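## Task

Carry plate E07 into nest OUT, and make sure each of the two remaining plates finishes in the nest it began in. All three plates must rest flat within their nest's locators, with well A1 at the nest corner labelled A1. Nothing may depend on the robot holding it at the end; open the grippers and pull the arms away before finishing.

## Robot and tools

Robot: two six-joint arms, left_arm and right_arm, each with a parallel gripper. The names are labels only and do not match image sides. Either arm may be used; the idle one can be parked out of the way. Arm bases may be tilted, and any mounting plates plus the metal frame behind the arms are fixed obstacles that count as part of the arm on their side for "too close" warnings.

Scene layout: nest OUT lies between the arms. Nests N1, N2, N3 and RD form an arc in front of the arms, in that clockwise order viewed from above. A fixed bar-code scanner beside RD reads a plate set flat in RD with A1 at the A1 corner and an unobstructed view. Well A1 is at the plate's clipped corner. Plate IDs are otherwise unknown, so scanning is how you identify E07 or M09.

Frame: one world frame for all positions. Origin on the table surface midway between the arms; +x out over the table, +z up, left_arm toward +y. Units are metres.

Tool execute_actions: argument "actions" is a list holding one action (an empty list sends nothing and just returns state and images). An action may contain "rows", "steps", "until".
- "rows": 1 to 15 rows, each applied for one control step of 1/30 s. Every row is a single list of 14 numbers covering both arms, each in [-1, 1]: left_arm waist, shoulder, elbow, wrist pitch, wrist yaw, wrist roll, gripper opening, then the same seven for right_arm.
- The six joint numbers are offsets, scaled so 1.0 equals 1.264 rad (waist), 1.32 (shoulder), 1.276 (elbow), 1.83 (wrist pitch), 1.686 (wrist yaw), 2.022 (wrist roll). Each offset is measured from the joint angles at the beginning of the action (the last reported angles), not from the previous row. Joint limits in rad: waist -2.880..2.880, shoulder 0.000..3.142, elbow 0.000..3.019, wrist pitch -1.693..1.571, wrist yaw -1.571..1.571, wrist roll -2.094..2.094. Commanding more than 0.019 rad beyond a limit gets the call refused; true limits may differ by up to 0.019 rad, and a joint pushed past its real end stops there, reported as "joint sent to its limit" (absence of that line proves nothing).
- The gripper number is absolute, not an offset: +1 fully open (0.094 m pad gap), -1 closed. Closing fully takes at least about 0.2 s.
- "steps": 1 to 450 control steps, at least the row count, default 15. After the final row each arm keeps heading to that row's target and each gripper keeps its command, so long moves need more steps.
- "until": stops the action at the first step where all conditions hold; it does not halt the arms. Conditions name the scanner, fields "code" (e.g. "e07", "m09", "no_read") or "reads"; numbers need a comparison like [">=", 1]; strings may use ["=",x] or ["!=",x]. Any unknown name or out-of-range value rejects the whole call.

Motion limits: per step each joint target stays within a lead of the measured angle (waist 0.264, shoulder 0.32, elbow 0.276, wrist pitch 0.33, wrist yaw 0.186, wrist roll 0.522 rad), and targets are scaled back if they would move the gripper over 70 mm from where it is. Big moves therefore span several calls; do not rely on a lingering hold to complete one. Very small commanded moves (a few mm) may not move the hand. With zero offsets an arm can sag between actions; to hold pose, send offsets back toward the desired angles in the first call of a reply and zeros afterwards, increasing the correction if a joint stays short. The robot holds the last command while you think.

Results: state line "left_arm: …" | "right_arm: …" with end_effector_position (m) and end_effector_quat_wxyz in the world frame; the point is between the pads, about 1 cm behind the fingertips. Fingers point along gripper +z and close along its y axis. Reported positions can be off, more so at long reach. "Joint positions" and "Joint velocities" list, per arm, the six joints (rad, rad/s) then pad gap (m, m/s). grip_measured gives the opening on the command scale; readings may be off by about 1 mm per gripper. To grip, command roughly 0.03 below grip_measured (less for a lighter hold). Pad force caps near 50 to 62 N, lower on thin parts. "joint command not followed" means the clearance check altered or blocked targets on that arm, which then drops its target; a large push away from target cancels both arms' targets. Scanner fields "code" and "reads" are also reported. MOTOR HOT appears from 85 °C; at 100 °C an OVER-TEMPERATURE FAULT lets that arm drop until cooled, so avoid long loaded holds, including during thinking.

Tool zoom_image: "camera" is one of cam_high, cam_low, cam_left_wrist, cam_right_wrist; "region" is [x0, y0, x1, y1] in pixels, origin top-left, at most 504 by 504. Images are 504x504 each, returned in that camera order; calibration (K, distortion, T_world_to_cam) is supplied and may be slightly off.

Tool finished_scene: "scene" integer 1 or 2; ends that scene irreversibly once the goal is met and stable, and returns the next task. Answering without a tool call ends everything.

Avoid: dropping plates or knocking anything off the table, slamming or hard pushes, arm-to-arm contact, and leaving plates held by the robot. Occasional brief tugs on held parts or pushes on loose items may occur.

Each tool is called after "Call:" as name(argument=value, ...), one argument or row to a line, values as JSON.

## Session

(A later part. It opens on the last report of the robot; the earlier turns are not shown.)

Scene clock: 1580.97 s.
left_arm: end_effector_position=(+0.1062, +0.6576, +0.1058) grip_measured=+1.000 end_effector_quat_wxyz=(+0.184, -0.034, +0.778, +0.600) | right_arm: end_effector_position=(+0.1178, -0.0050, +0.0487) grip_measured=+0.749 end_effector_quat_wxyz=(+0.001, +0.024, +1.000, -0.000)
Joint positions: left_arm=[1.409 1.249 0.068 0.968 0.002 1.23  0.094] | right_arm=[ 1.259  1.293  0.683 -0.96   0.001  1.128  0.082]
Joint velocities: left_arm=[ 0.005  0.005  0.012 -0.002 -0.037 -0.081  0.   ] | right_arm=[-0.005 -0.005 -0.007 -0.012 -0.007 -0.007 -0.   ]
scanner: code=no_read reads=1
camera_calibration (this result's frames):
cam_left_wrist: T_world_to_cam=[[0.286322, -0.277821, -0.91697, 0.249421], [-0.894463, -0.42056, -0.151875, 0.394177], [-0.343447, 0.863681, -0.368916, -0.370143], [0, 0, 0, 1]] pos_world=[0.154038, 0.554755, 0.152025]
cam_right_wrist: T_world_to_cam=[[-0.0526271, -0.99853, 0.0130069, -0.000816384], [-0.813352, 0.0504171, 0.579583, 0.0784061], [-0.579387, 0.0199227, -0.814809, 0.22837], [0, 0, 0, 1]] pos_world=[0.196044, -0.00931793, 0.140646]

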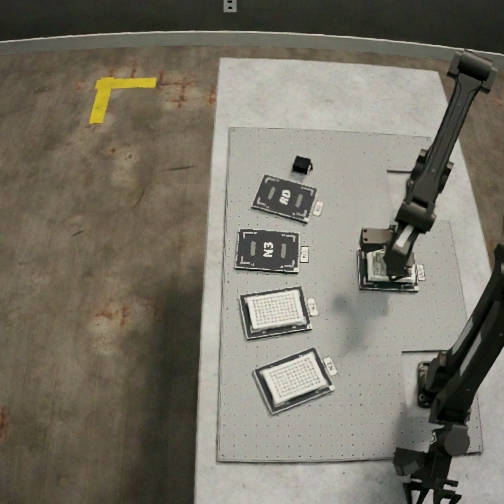

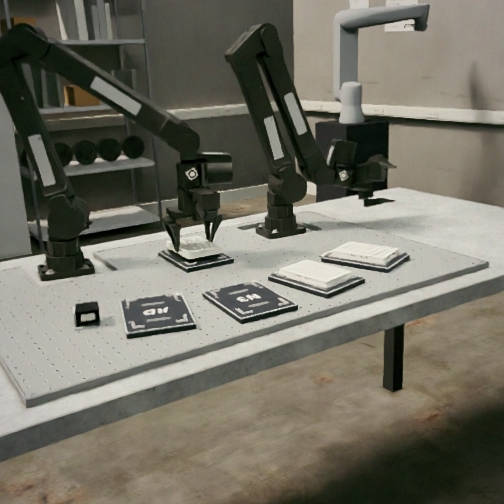

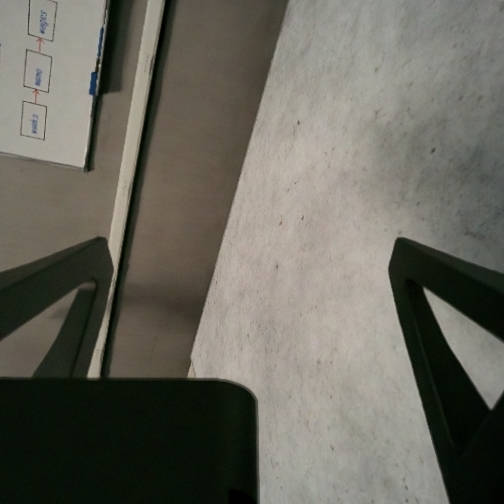

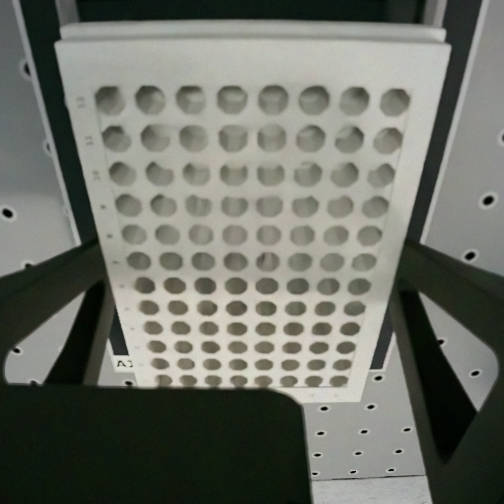

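Call:
execute_actions(
  actions=[
    {"rows": [[0,0,0,0,0,0,1, -0.006,0.003,0.0078,0.006,0,-0.004,0.72],[0,0,0,0,0,0,1, -0.009,0.003,0.0078,0.007,0,-0.0055,0.72],[0,0,0,0,0,0,1, -0.012,0.003,0.0078,0.0085,0,-0.007,0.72],[0,0,0,0,0,0,1, -0.014,0.003,0.0078,0.0095,0,-0.0085,0.72],[0,0,0,0,0,0,1, -0.016,0.003,0.0078,0.0105,0,-0.010,0.72],[0,0,0,0,0,0,1, -0.0182,0.003,0.0078,0.0115,0,-0.0114,0.72]], "steps": 6},
  ],
)

Scene clock: 1701.17 s.
left_arm: end_effector_position=(+0.1062, +0.6576, +0.1058) grip_measured=+1.000 end_effector_quat_wxyz=(+0.184, -0.034, +0.778, +0.600) | right_arm: end_effector_position=(+0.1193, -0.0044, +0.0487) grip_measured=+0.749 end_effector_quat_wxyz=(+0.002, +0.023, +1.000, +0.002)
Joint positions: left_arm=[1.409 1.249 0.068 0.968 0.002 1.23  0.094] | right_arm=[ 1.255  1.293  0.683 -0.955  0.001  1.122  0.082]
Joint velocities: left_arm=[ 0.005 -0.005  0.007 -0.007 -0.095  0.051  0.   ] | right_arm=[-0.073 -0.015 -0.012  0.061 -0.081 -0.022 -0.001]
scanner: code=no_read reads=1
camera_calibration (this result's frames):
cam_left_wrist: T_world_to_cam=[[0.286322, -0.277821, -0.91697, 0.249421], [-0.894463, -0.42056, -0.151875, 0.394177], [-0.343447, 0.863681, -0.368916, -0.370143], [0, 0, 0, 1]] pos_world=[0.154038, 0.554755, 0.152025]
cam_right_wrist: T_world_to_cam=[[-0.0503669, -0.998694, 0.00853671, -0.000202343], [-0.814826, 0.0460335, 0.577875, 0.0798136], [-0.577514, 0.0221498, -0.816081, 0.229063], [0, 0, 0, 1]] pos_world=[0.197311, -0.00894988, 0.140813]

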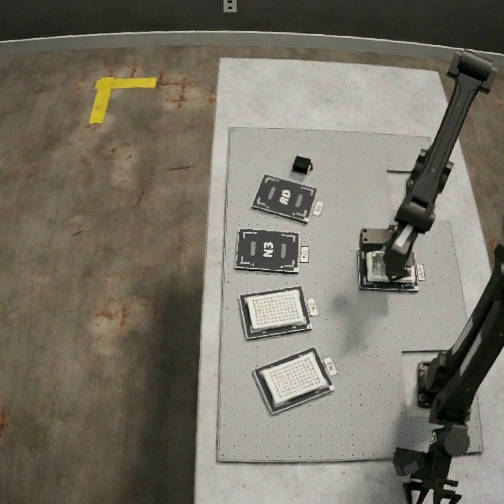

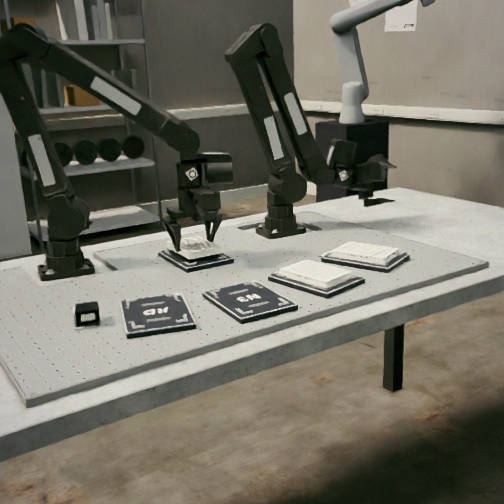

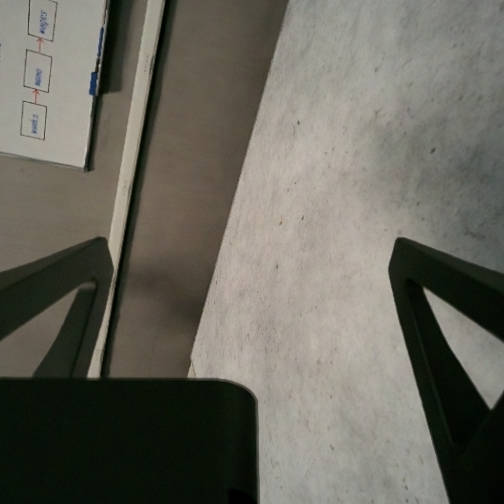

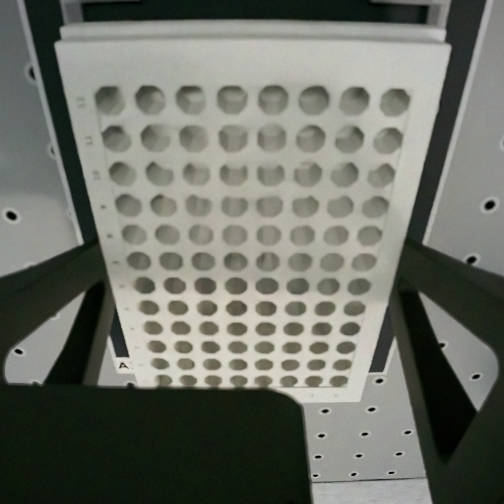

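Call:
execute_actions(
  actions=[],
)

Call:
zoom_image(
  camera="cam_right_wrist",
  region=[10, 0, 170, 80],
)

Call:
zoom_image(
  camera="cam_right_wrist",
  region=[340, 0, 500, 80],
)

Scene clock: 1705.60 s.
left_arm: end_effector_position=(+0.1062, +0.6576, +0.1058) grip_measured=+1.000 end_effector_quat_wxyz=(+0.184, -0.034, +0.778, +0.600) | right_arm: end_effector_position=(+0.1218, -0.0047, +0.0487) grip_measured=+0.749 end_effector_quat_wxyz=(+0.003, +0.023, +1.000, +0.004)
Joint positions: left_arm=[1.409 1.249 0.068 0.968 0.002 1.23  0.094] | right_arm=[ 1.247  1.293  0.683 -0.951  0.001  1.114  0.082]
Joint velocities: left_arm=[ 0.015 -0.015  0.012  0.002  0.007 -0.007  0.   ] | right_arm=[ 0.005 -0.015 -0.002  0.002  0.007 -0.037 -0.   ]
scanner: code=no_read reads=1
camera_calibration (this result's frames):
cam_left_wrist: T_world_to_cam=[[0.286322, -0.277821, -0.91697, 0.249421], [-0.894463, -0.42056, -0.151875, 0.394177], [-0.343447, 0.863681, -0.368916, -0.370143], [0, 0, 0, 1]] pos_world=[0.154038, 0.554755, 0.152025]
cam_right_wrist: T_world_to_cam=[[-0.0503798, -0.998717, 0.00513365, -0.000229051], [-0.815905, 0.0441213, 0.5765, 0.0820871], [-0.575987, 0.0248554, -0.817081, 0.23042], [0, 0, 0, 1]] pos_world=[0.199682, -0.00957772, 0.14095]

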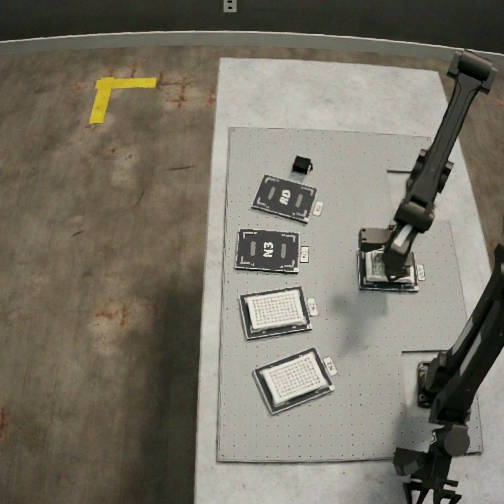

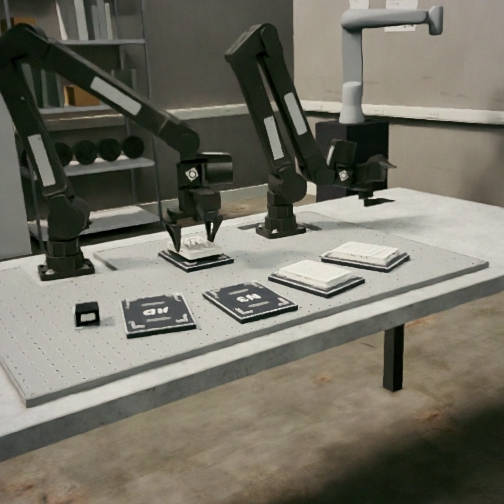

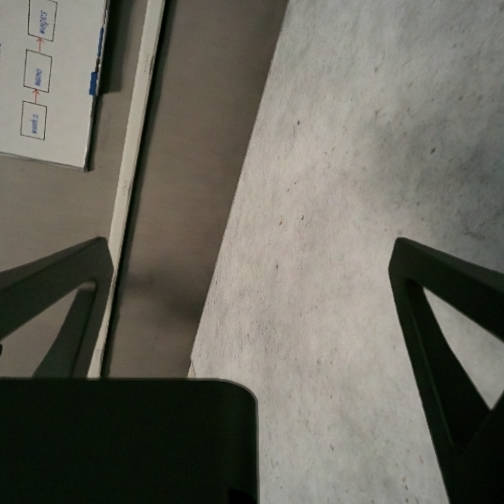

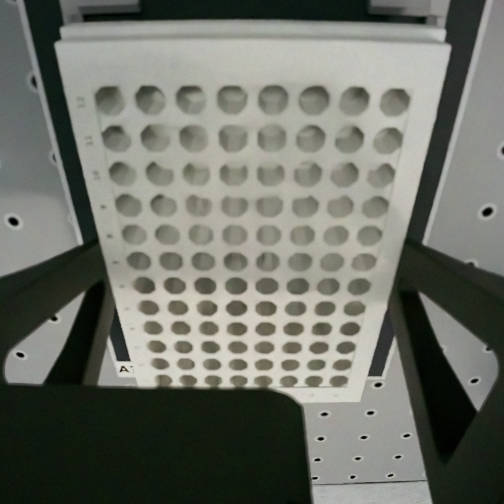

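Region (10, 0, 170, 80) of cam_right_wrist's 504x504 image, scaled by 3.150, with more detail than that image has.

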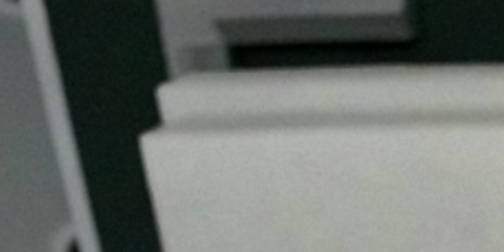

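Region (340, 0, 500, 80) of cam_right_wrist's 504x504 image, scaled by 3.150, with more detail than that image has.

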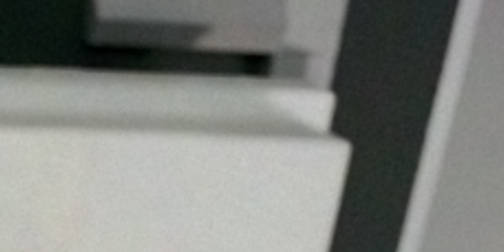

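Call:
execute_actions(
  actions=[
    {"rows": [[0,0,0,0,0,0,1, 0,0.010,-0.003,0.008,0,0,0.72],[0,0,0,0,0,0,1, 0,0.0125,-0.004,0.0095,0,0,0.72],[0,0,0,0,0,0,1, 0,0.015,-0.005,0.011,0,0,0.72],[0,0,0,0,0,0,1, 0,0.017,-0.006,0.012,0,0,0.72],[0,0,0,0,0,0,1, 0,0.019,-0.007,0.013,0,0,0.72],[0,0,0,0,0,0,1, 0,0.0212,-0.0077,0.0142,0,0,0.72]], "steps": 6},
  ],
)

Scene clock: 1735.10 s.
left_arm: end_effector_position=(+0.1062, +0.6576, +0.1058) grip_measured=+1.000 end_effector_quat_wxyz=(+0.184, -0.034, +0.778, +0.600) | right_arm: end_effector_position=(+0.1228, -0.0028, +0.0481) grip_measured=+0.749 end_effector_quat_wxyz=(+0.004, +0.023, +1.000, +0.007)
Joint positions: left_arm=[1.409 1.249 0.068 0.968 0.002 1.23  0.094] | right_arm=[ 1.247  1.295  0.683 -0.942  0.001  1.114  0.082]
Joint velocities: left_arm=[-0.015 -0.015 -0.002 -0.007  0.051  0.007  0.   ] | right_arm=[ 0.005  0.044  0.017  0.046 -0.022  0.051 -0.001]
scanner: code=no_read reads=1
camera_calibration (this result's frames):
cam_left_wrist: T_world_to_cam=[[0.286322, -0.277821, -0.91697, 0.249421], [-0.894463, -0.42056, -0.151875, 0.394177], [-0.343447, 0.863681, -0.368916, -0.370143], [0, 0, 0, 1]] pos_world=[0.154038, 0.554755, 0.152025]
cam_right_wrist: T_world_to_cam=[[-0.0503864, -0.998729, -0.00138708, 0.00202848], [-0.817912, 0.040467, 0.573918, 0.0835612], [-0.573133, 0.0300522, -0.818911, 0.230226], [0, 0, 0, 1]] pos_world=[0.200398, -0.00827438, 0.14058]

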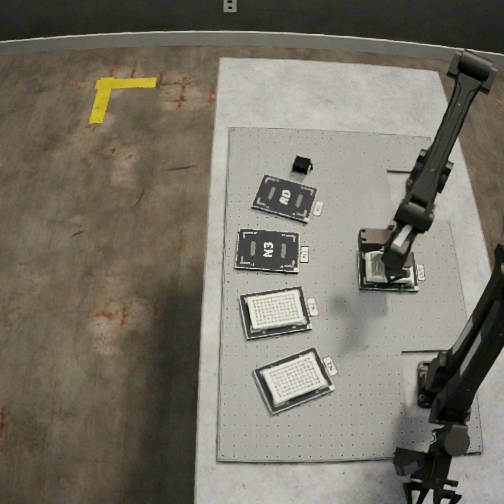

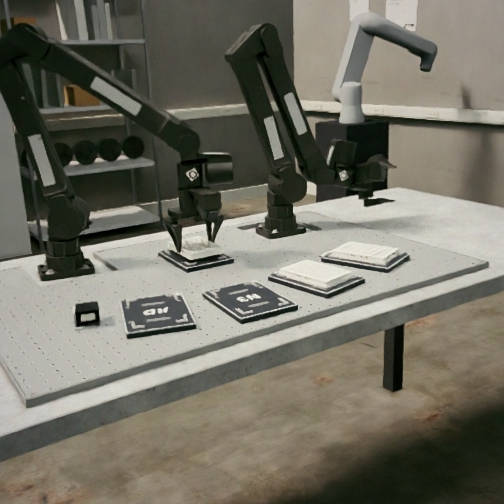

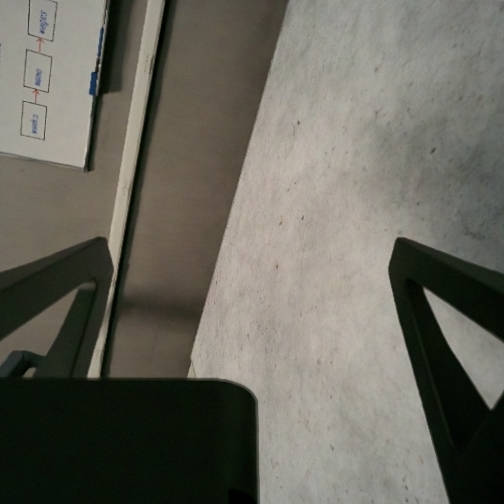

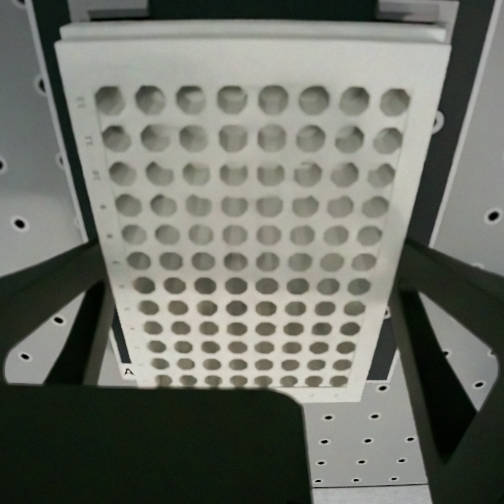

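Call:
execute_actions(
  actions=[],
)

Call:
zoom_image(
  camera="cam_right_wrist",
  region=[10, 0, 170, 80],
)

Call:
zoom_image(
  camera="cam_right_wrist",
  region=[340, 0, 500, 80],
)

Call:
zoom_image(
  camera="cam_low",
  region=[150, 210, 250, 290],
)

Scene clock: 1745.10 s.
left_arm: end_effector_position=(+0.1062, +0.6576, +0.1058) grip_measured=+1.000 end_effector_quat_wxyz=(+0.184, -0.034, +0.778, +0.600) | right_arm: end_effector_position=(+0.1230, -0.0025, +0.0457) grip_measured=+0.749 end_effector_quat_wxyz=(+0.003, +0.023, +1.000, +0.005)
Joint positions: left_arm=[1.409 1.249 0.068 0.968 0.002 1.23  0.094] | right_arm=[ 1.247  1.304  0.683 -0.938  0.001  1.114  0.082]
Joint velocities: left_arm=[-0.015 -0.015 -0.002  0.007 -0.037 -0.022  0.   ] | right_arm=[-0.005  0.005 -0.012 -0.012 -0.007  0.007 -0.001]
scanner: code=no_read reads=1
camera_calibration (this result's frames):
cam_left_wrist: T_world_to_cam=[[0.286322, -0.277821, -0.91697, 0.249421], [-0.894463, -0.42056, -0.151875, 0.394177], [-0.343447, 0.863681, -0.368916, -0.370143], [0, 0, 0, 1]] pos_world=[0.154038, 0.554755, 0.152025]
cam_right_wrist: T_world_to_cam=[[-0.0503854, -0.998727, 0.00238809, 0.00214903], [-0.816751, 0.0425807, 0.575417, 0.0848093], [-0.574786, 0.0270421, -0.817857, 0.22855], [0, 0, 0, 1]] pos_world=[0.200744, -0.00764541, 0.138115]

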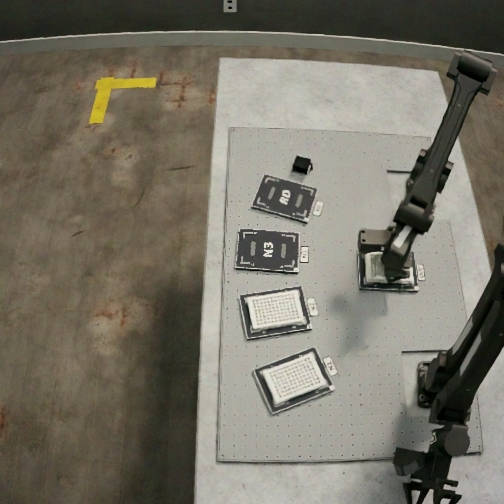

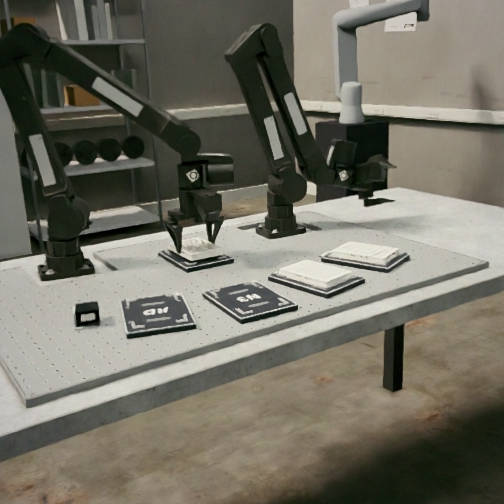

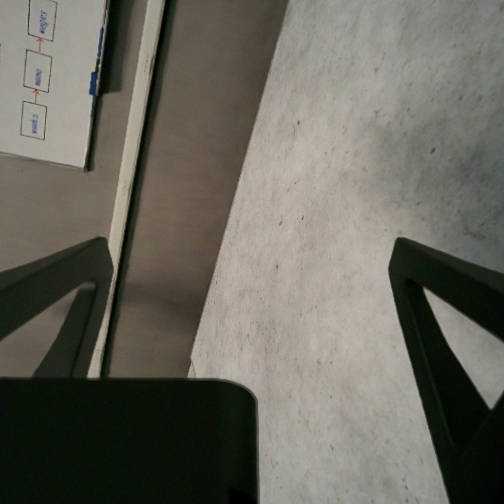

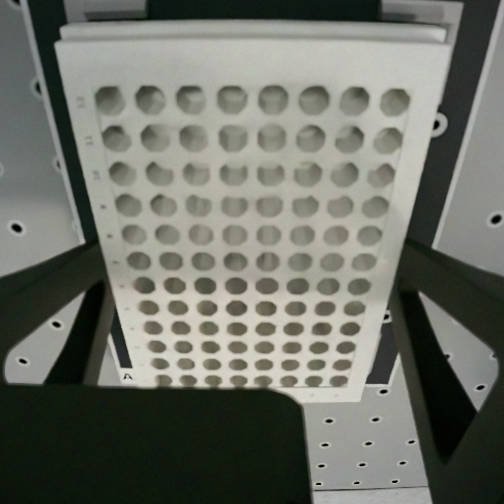

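Region (10, 0, 170, 80) of cam_right_wrist's 504x504 image, scaled by 3.150, with more detail than that image has.

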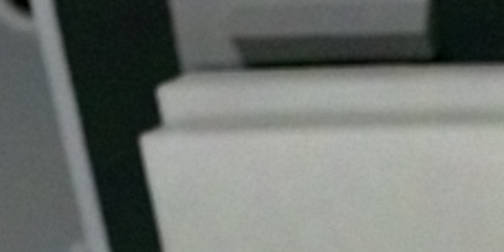

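Region (340, 0, 500, 80) of cam_right_wrist's 504x504 image, scaled by 3.150, with more detail than that image has.

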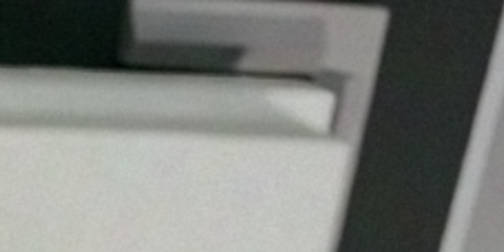

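Region (150, 210, 250, 290) of cam_low's 504x504 image, scaled by 5.040, with more detail than that image has; it fills the top 403 rows of this view, and the rest is white.

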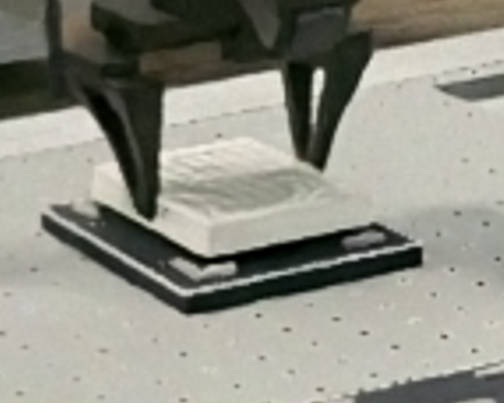

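Call:
execute_actions(
  actions=[
    {"rows": [[0,0,0,0,0,0,1, 0,0.0045,-0.006,0.0033,0,0,0.72],[0,0,0,0,0,0,1, 0,0.0045,-0.0075,0.0033,0,0,0.72],[0,0,0,0,0,0,1, 0,0.0045,-0.009,0.0033,0,0,0.72],[0,0,0,0,0,0,1, 0,0.0045,-0.010,0.0033,0,0,0.72],[0,0,0,0,0,0,1, 0,0.0045,-0.011,0.0033,0,0,0.72]], "steps": 5},
  ],
)

Scene clock: 1792.83 s.
left_arm: end_effector_position=(+0.1062, +0.6576, +0.1058) grip_measured=+1.000 end_effector_quat_wxyz=(+0.184, -0.034, +0.778, +0.600) | right_arm: end_effector_position=(+0.1225, -0.0034, +0.0450) grip_measured=+0.749 end_effector_quat_wxyz=(+0.003, +0.023, +1.000, +0.004)
Joint positions: left_arm=[1.409 1.249 0.068 0.968 0.002 1.23  0.094] | right_arm=[ 1.247  1.304  0.681 -0.938  0.001  1.114  0.082]
Joint velocities: left_arm=[ 0.005 -0.005  0.007 -0.007  0.007 -0.081  0.   ] | right_arm=[-0.015 -0.005 -0.037 -0.002 -0.022 -0.066 -0.001]
scanner: code=no_read reads=1
camera_calibration (this result's frames):
cam_left_wrist: T_world_to_cam=[[0.286322, -0.277821, -0.91697, 0.249421], [-0.894463, -0.42056, -0.151875, 0.394177], [-0.343447, 0.863681, -0.368916, -0.370143], [0, 0, 0, 1]] pos_world=[0.154038, 0.554755, 0.152025]
cam_right_wrist: T_world_to_cam=[[-0.0503816, -0.99872, 0.00444727, 0.0010931], [-0.816117, 0.0437359, 0.57623, 0.0847297], [-0.575687, 0.0254019, -0.817276, 0.227771], [0, 0, 0, 1]] pos_world=[0.200329, -0.00839985, 0.137323]

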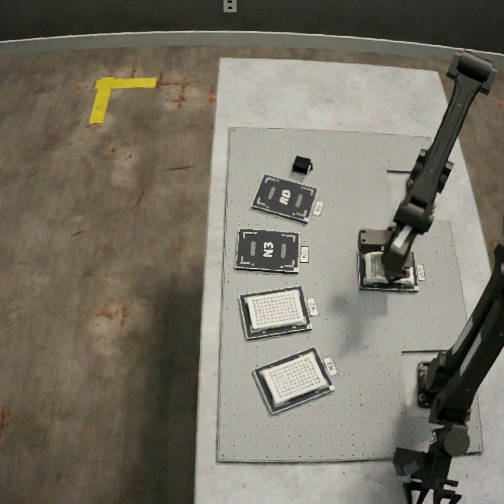

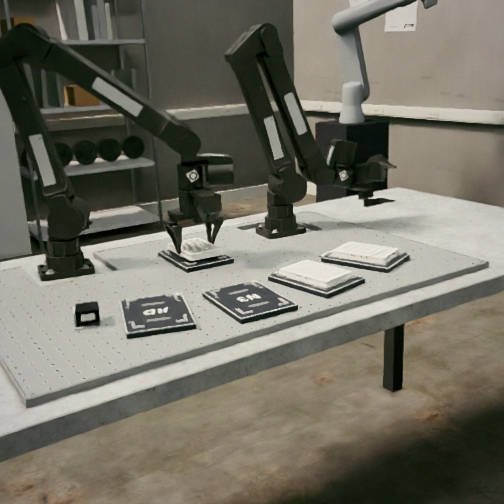

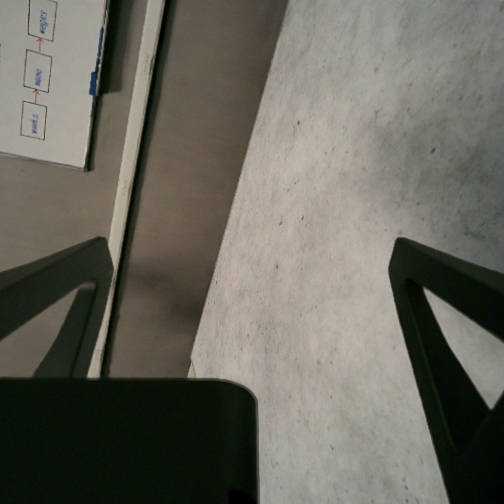

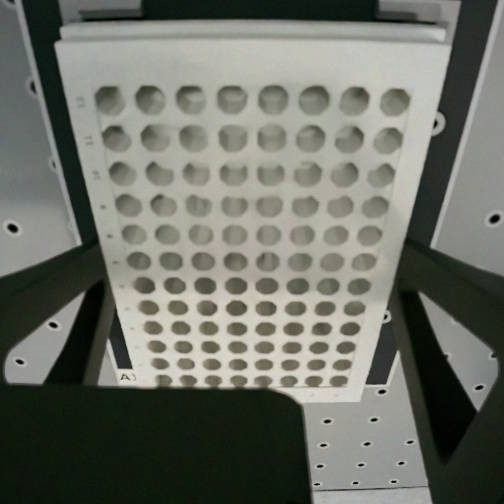

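Call:
execute_actions(
  actions=[],
)

Call:
zoom_image(
  camera="cam_right_wrist",
  region=[10, 0, 170, 80],
)

Call:
zoom_image(
  camera="cam_right_wrist",
  region=[340, 0, 500, 80],
)

Call:
zoom_image(
  camera="cam_low",
  region=[150, 210, 250, 290],
)

Scene clock: 1801.03 s.
left_arm: end_effector_position=(+0.1062, +0.6576, +0.1058) grip_measured=+1.000 end_effector_quat_wxyz=(+0.184, -0.034, +0.778, +0.600) | right_arm: end_effector_position=(+0.1213, -0.0056, +0.0434) grip_measured=+0.749 end_effector_quat_wxyz=(+0.002, +0.023, +1.000, +0.002)
Joint positions: left_arm=[1.409 1.249 0.068 0.968 0.002 1.23  0.094] | right_arm=[ 1.247  1.304  0.675 -0.938  0.001  1.114  0.082]
Joint velocities: left_arm=[-0.015 -0.005  0.012 -0.012 -0.007 -0.037  0.   ] | right_arm=[ 0.005 -0.005 -0.002  0.017 -0.007 -0.007  0.001]
scanner: code=no_read reads=1
camera_calibration (this result's frames):
cam_left_wrist: T_world_to_cam=[[0.286322, -0.277821, -0.91697, 0.249421], [-0.894463, -0.42056, -0.151875, 0.394177], [-0.343447, 0.863681, -0.368916, -0.370143], [0, 0, 0, 1]] pos_world=[0.154038, 0.554755, 0.152025]
cam_right_wrist: T_world_to_cam=[[-0.050364, -0.998688, 0.00925189, -0.00136598], [-0.814633, 0.0464378, 0.578115, 0.0845521], [-0.577786, 0.0215793, -0.815903, 0.225947], [0, 0, 0, 1]] pos_world=[0.199359, -0.0101664, 0.135483]

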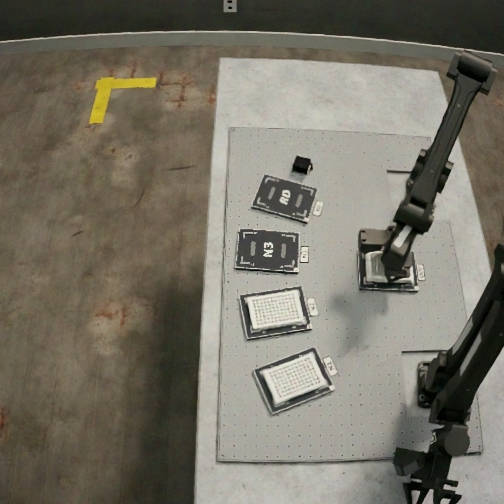

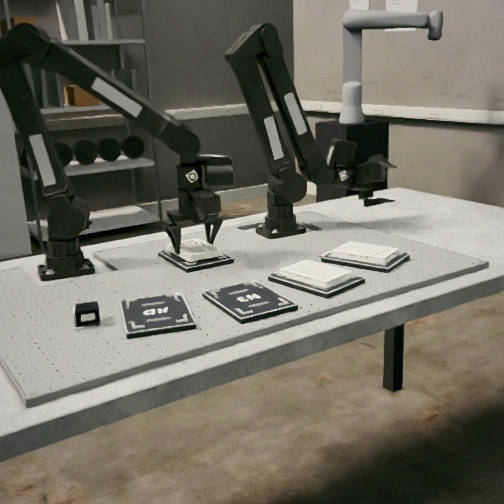

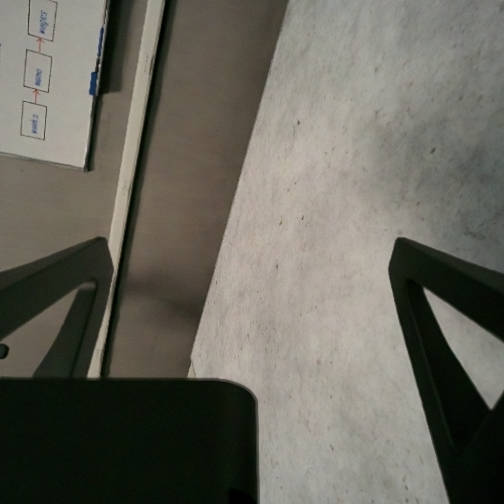

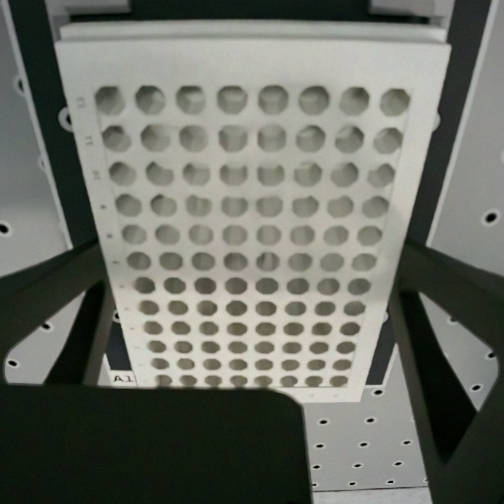

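Region (10, 0, 170, 80) of cam_right_wrist's 504x504 image, scaled by 3.150, with more detail than that image has.

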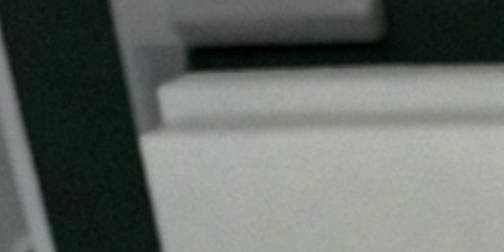

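Region (340, 0, 500, 80) of cam_right_wrist's 504x504 image, scaled by 3.150, with more detail than that image has.

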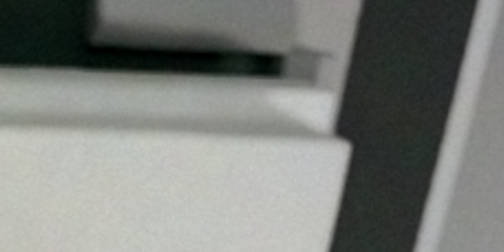

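Region (150, 210, 250, 290) of cam_low's 504x504 image, scaled by 5.040, with more detail than that image has; it fills the top 403 rows of this view, and the rest is white.

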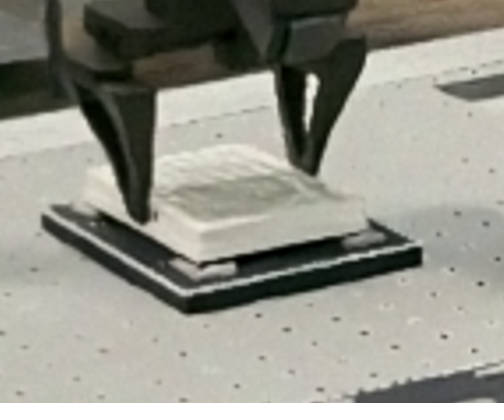

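Call:
execute_actions(
  actions=[
    {"rows": [[0,0,0,0,0,0,1, 0,0.011,-0.004,0.006,0,0,0.72],[0,0,0,0,0,0,1, 0,0.014,-0.004,0.0075,0,0,0.72],[0,0,0,0,0,0,1, 0,0.0159,-0.004,0.0087,0,0,0.72]], "steps": 3},
  ],
)

Scene clock: 1824.27 s.
left_arm: end_effector_position=(+0.1062, +0.6576, +0.1058) grip_measured=+1.000 end_effector_quat_wxyz=(+0.184, -0.034, +0.778, +0.600) | right_arm: end_effector_position=(+0.1213, -0.0056, +0.0432) grip_measured=+0.749 end_effector_quat_wxyz=(+0.002, +0.023, +1.000, +0.002)
Joint positions: left_arm=[1.409 1.249 0.068 0.968 0.002 1.23  0.094] | right_arm=[ 1.247  1.304  0.675 -0.937  0.001  1.114  0.082]
Joint velocities: left_arm=[-0.005 -0.015 -0.007  0.002 -0.022  0.037  0.   ] | right_arm=[-0.005  0.015 -0.017  0.017  0.037 -0.066  0.   ]
scanner: code=no_read reads=1
camera_calibration (this result's frames):
cam_left_wrist: T_world_to_cam=[[0.286322, -0.277821, -0.91697, 0.249421], [-0.894463, -0.42056, -0.151875, 0.394177], [-0.343447, 0.863681, -0.368916, -0.370143], [0, 0, 0, 1]] pos_world=[0.154038, 0.554755, 0.152025]
cam_right_wrist: T_world_to_cam=[[-0.050364, -0.998688, 0.00925189, -0.00131057], [-0.814633, 0.0464378, 0.578115, 0.0846339], [-0.577786, 0.0215793, -0.815903, 0.225877], [0, 0, 0, 1]] pos_world=[0.199388, -0.0101133, 0.135378]

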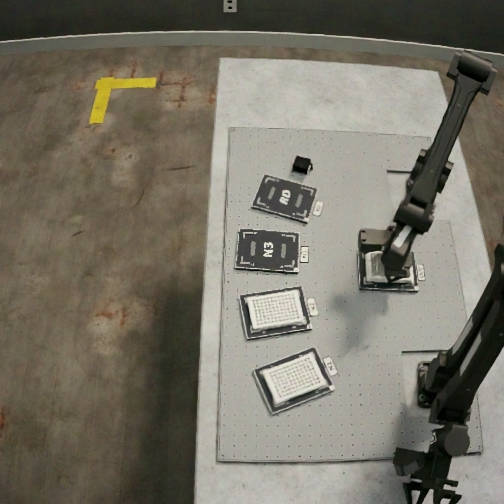

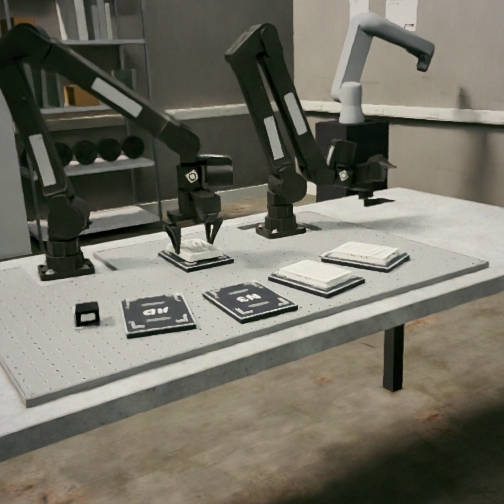

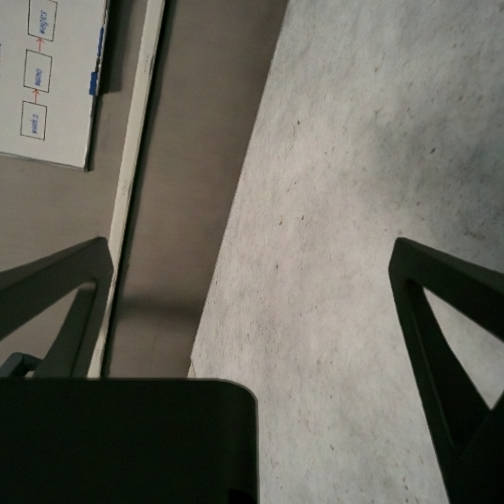

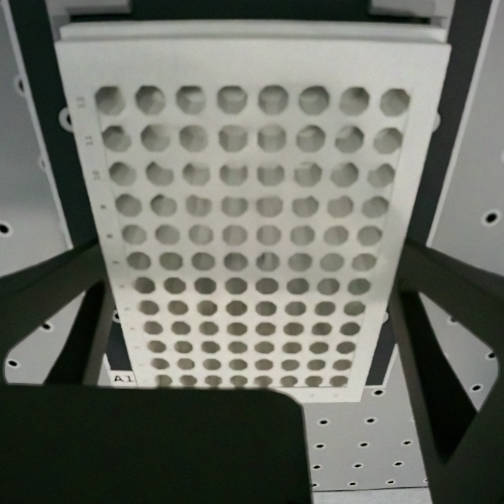

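Call:
execute_actions(
  actions=[],
)

Call:
zoom_image(
  camera="cam_right_wrist",
  region=[10, 0, 170, 80],
)

Call:
zoom_image(
  camera="cam_right_wrist",
  region=[340, 0, 500, 80],
)

Call:
zoom_image(
  camera="cam_low",
  region=[150, 210, 250, 290],
)

Scene clock: 1829.63 s.
left_arm: end_effector_position=(+0.1062, +0.6576, +0.1058) grip_measured=+1.000 end_effector_quat_wxyz=(+0.184, -0.034, +0.778, +0.600) | right_arm: end_effector_position=(+0.1216, -0.0051, +0.0427) grip_measured=+0.749 end_effector_quat_wxyz=(+0.002, +0.023, +1.000, +0.002)
Joint positions: left_arm=[1.409 1.249 0.068 0.968 0.002 1.23  0.094] | right_arm=[ 1.247  1.306  0.675 -0.934  0.001  1.114  0.082]
Joint velocities: left_arm=[ 0.015  0.005 -0.012 -0.007 -0.037 -0.022  0.   ] | right_arm=[-0.005 -0.005 -0.007 -0.022  0.022  0.007 -0.002]
scanner: code=no_read reads=1
camera_calibration (this result's frames):
cam_left_wrist: T_world_to_cam=[[0.286322, -0.277821, -0.91697, 0.249421], [-0.894463, -0.42056, -0.151875, 0.394177], [-0.343447, 0.863681, -0.368916, -0.370143], [0, 0, 0, 1]] pos_world=[0.154038, 0.554755, 0.152025]
cam_right_wrist: T_world_to_cam=[[-0.0503688, -0.998697, 0.00822235, -0.000736399], [-0.814951, 0.045858, 0.577712, 0.0851943], [-0.577336, 0.0223979, -0.816199, 0.225564], [0, 0, 0, 1]] pos_world=[0.199618, -0.00969443, 0.134893]

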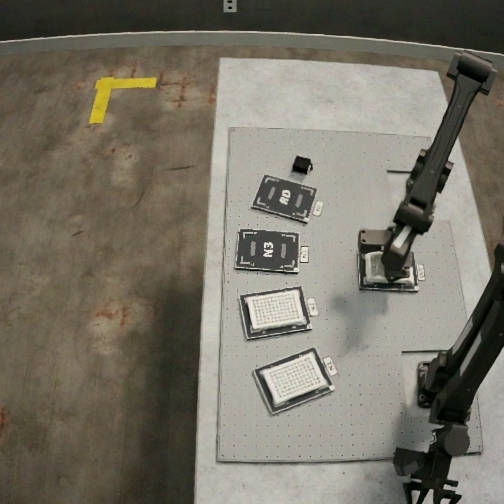

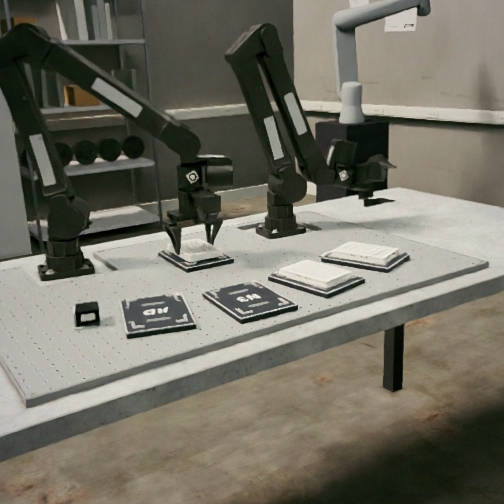

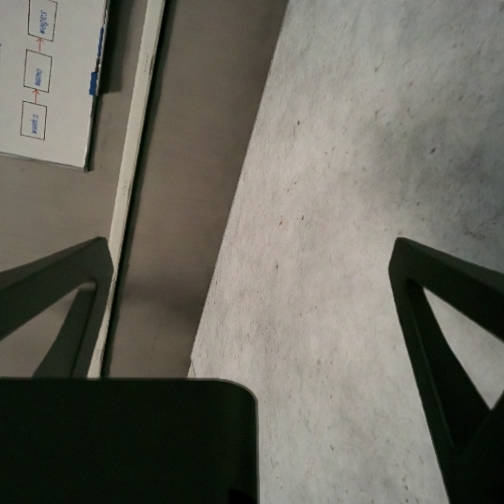

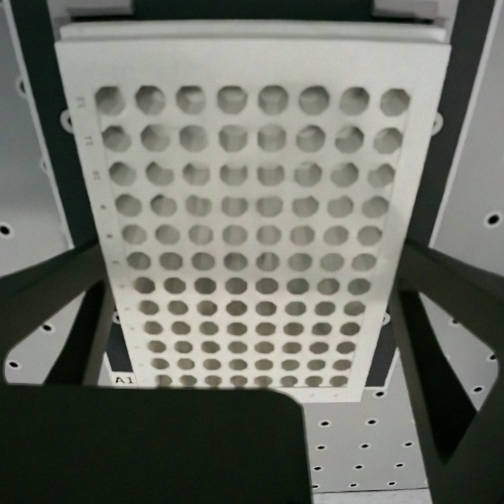

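Region (10, 0, 170, 80) of cam_right_wrist's 504x504 image, scaled by 3.150, with more detail than that image has.

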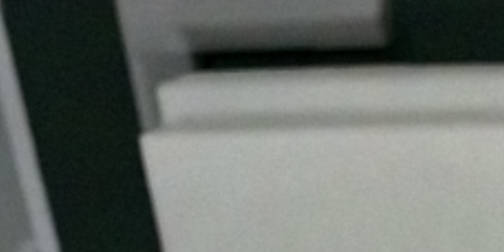

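Region (340, 0, 500, 80) of cam_right_wrist's 504x504 image, scaled by 3.150, with more detail than that image has.

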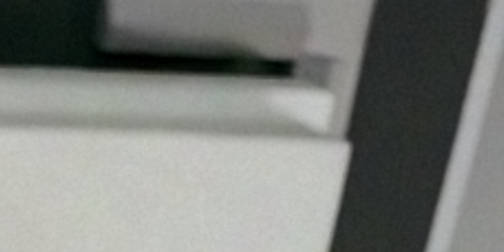

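Region (150, 210, 250, 290) of cam_low's 504x504 image, scaled by 5.040, with more detail than that image has; it fills the top 403 rows of this view, and the rest is white.

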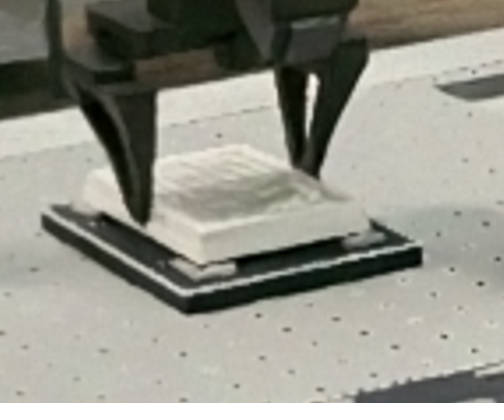

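Call:
execute_actions(
  actions=[
    {"rows": [[0,0,0,0,0,0,1, 0,0.017,-0.004,0.0065,0,0,0.72],[0,0,0,0,0,0,1, 0,0.021,-0.004,0.0075,0,0,0.72],[0,0,0,0,0,0,1, 0,0.0242,-0.004,0.0087,0,0,0.72]], "steps": 3},
  ],
)

Scene clock: 1839.80 s.
left_arm: end_effector_position=(+0.1062, +0.6576, +0.1058) grip_measured=+1.000 end_effector_quat_wxyz=(+0.184, -0.034, +0.778, +0.600) | right_arm: end_effector_position=(+0.1216, -0.0051, +0.0419) grip_measured=+0.749 end_effector_quat_wxyz=(+0.002, +0.023, +1.000, +0.001)
Joint positions: left_arm=[1.409 1.249 0.068 0.968 0.002 1.23  0.094] | right_arm=[ 1.247  1.309  0.675 -0.933  0.001  1.114  0.082]
Joint velocities: left_arm=[-0.024  0.005  0.012 -0.012  0.081 -0.022  0.   ] | right_arm=[-0.005  0.054  0.012  0.037  0.051 -0.066 -0.001]
scanner: code=no_read reads=1
camera_calibration (this result's frames):
cam_left_wrist: T_world_to_cam=[[0.286322, -0.277821, -0.91697, 0.249421], [-0.894463, -0.42056, -0.151875, 0.394177], [-0.343447, 0.863681, -0.368916, -0.370143], [0, 0, 0, 1]] pos_world=[0.154038, 0.554755, 0.152025]
cam_right_wrist: T_world_to_cam=[[-0.0503605, -0.998682, 0.00993825, -0.000791411], [-0.814421, 0.0468245, 0.578383, 0.0855972], [-0.578085, 0.0210337, -0.815705, 0.224943], [0, 0, 0, 1]] pos_world=[0.199709, -0.0095298, 0.133987]

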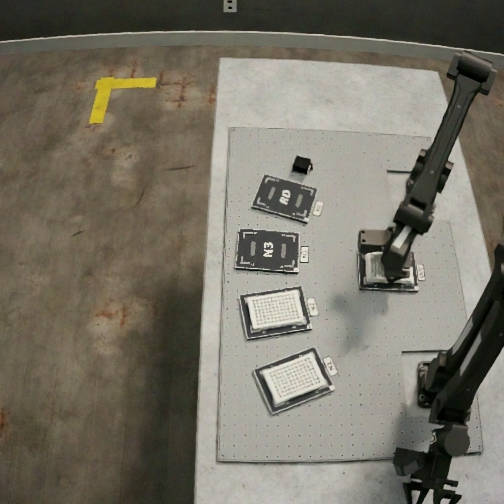

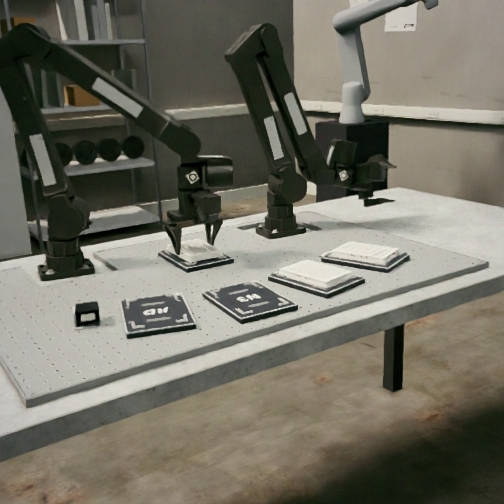

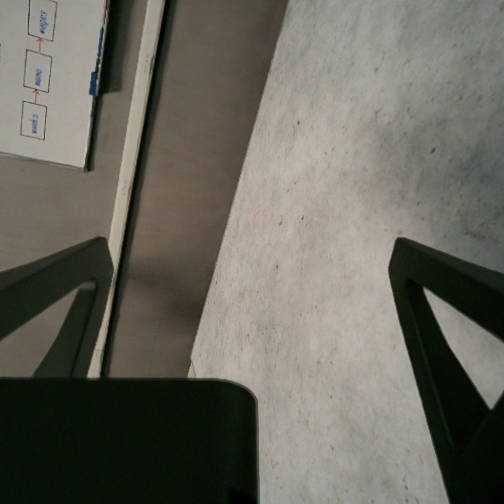

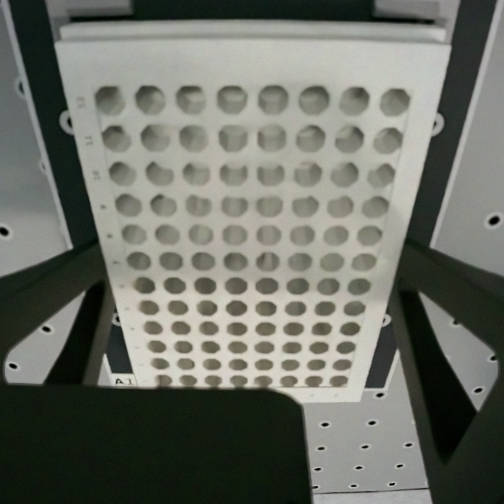

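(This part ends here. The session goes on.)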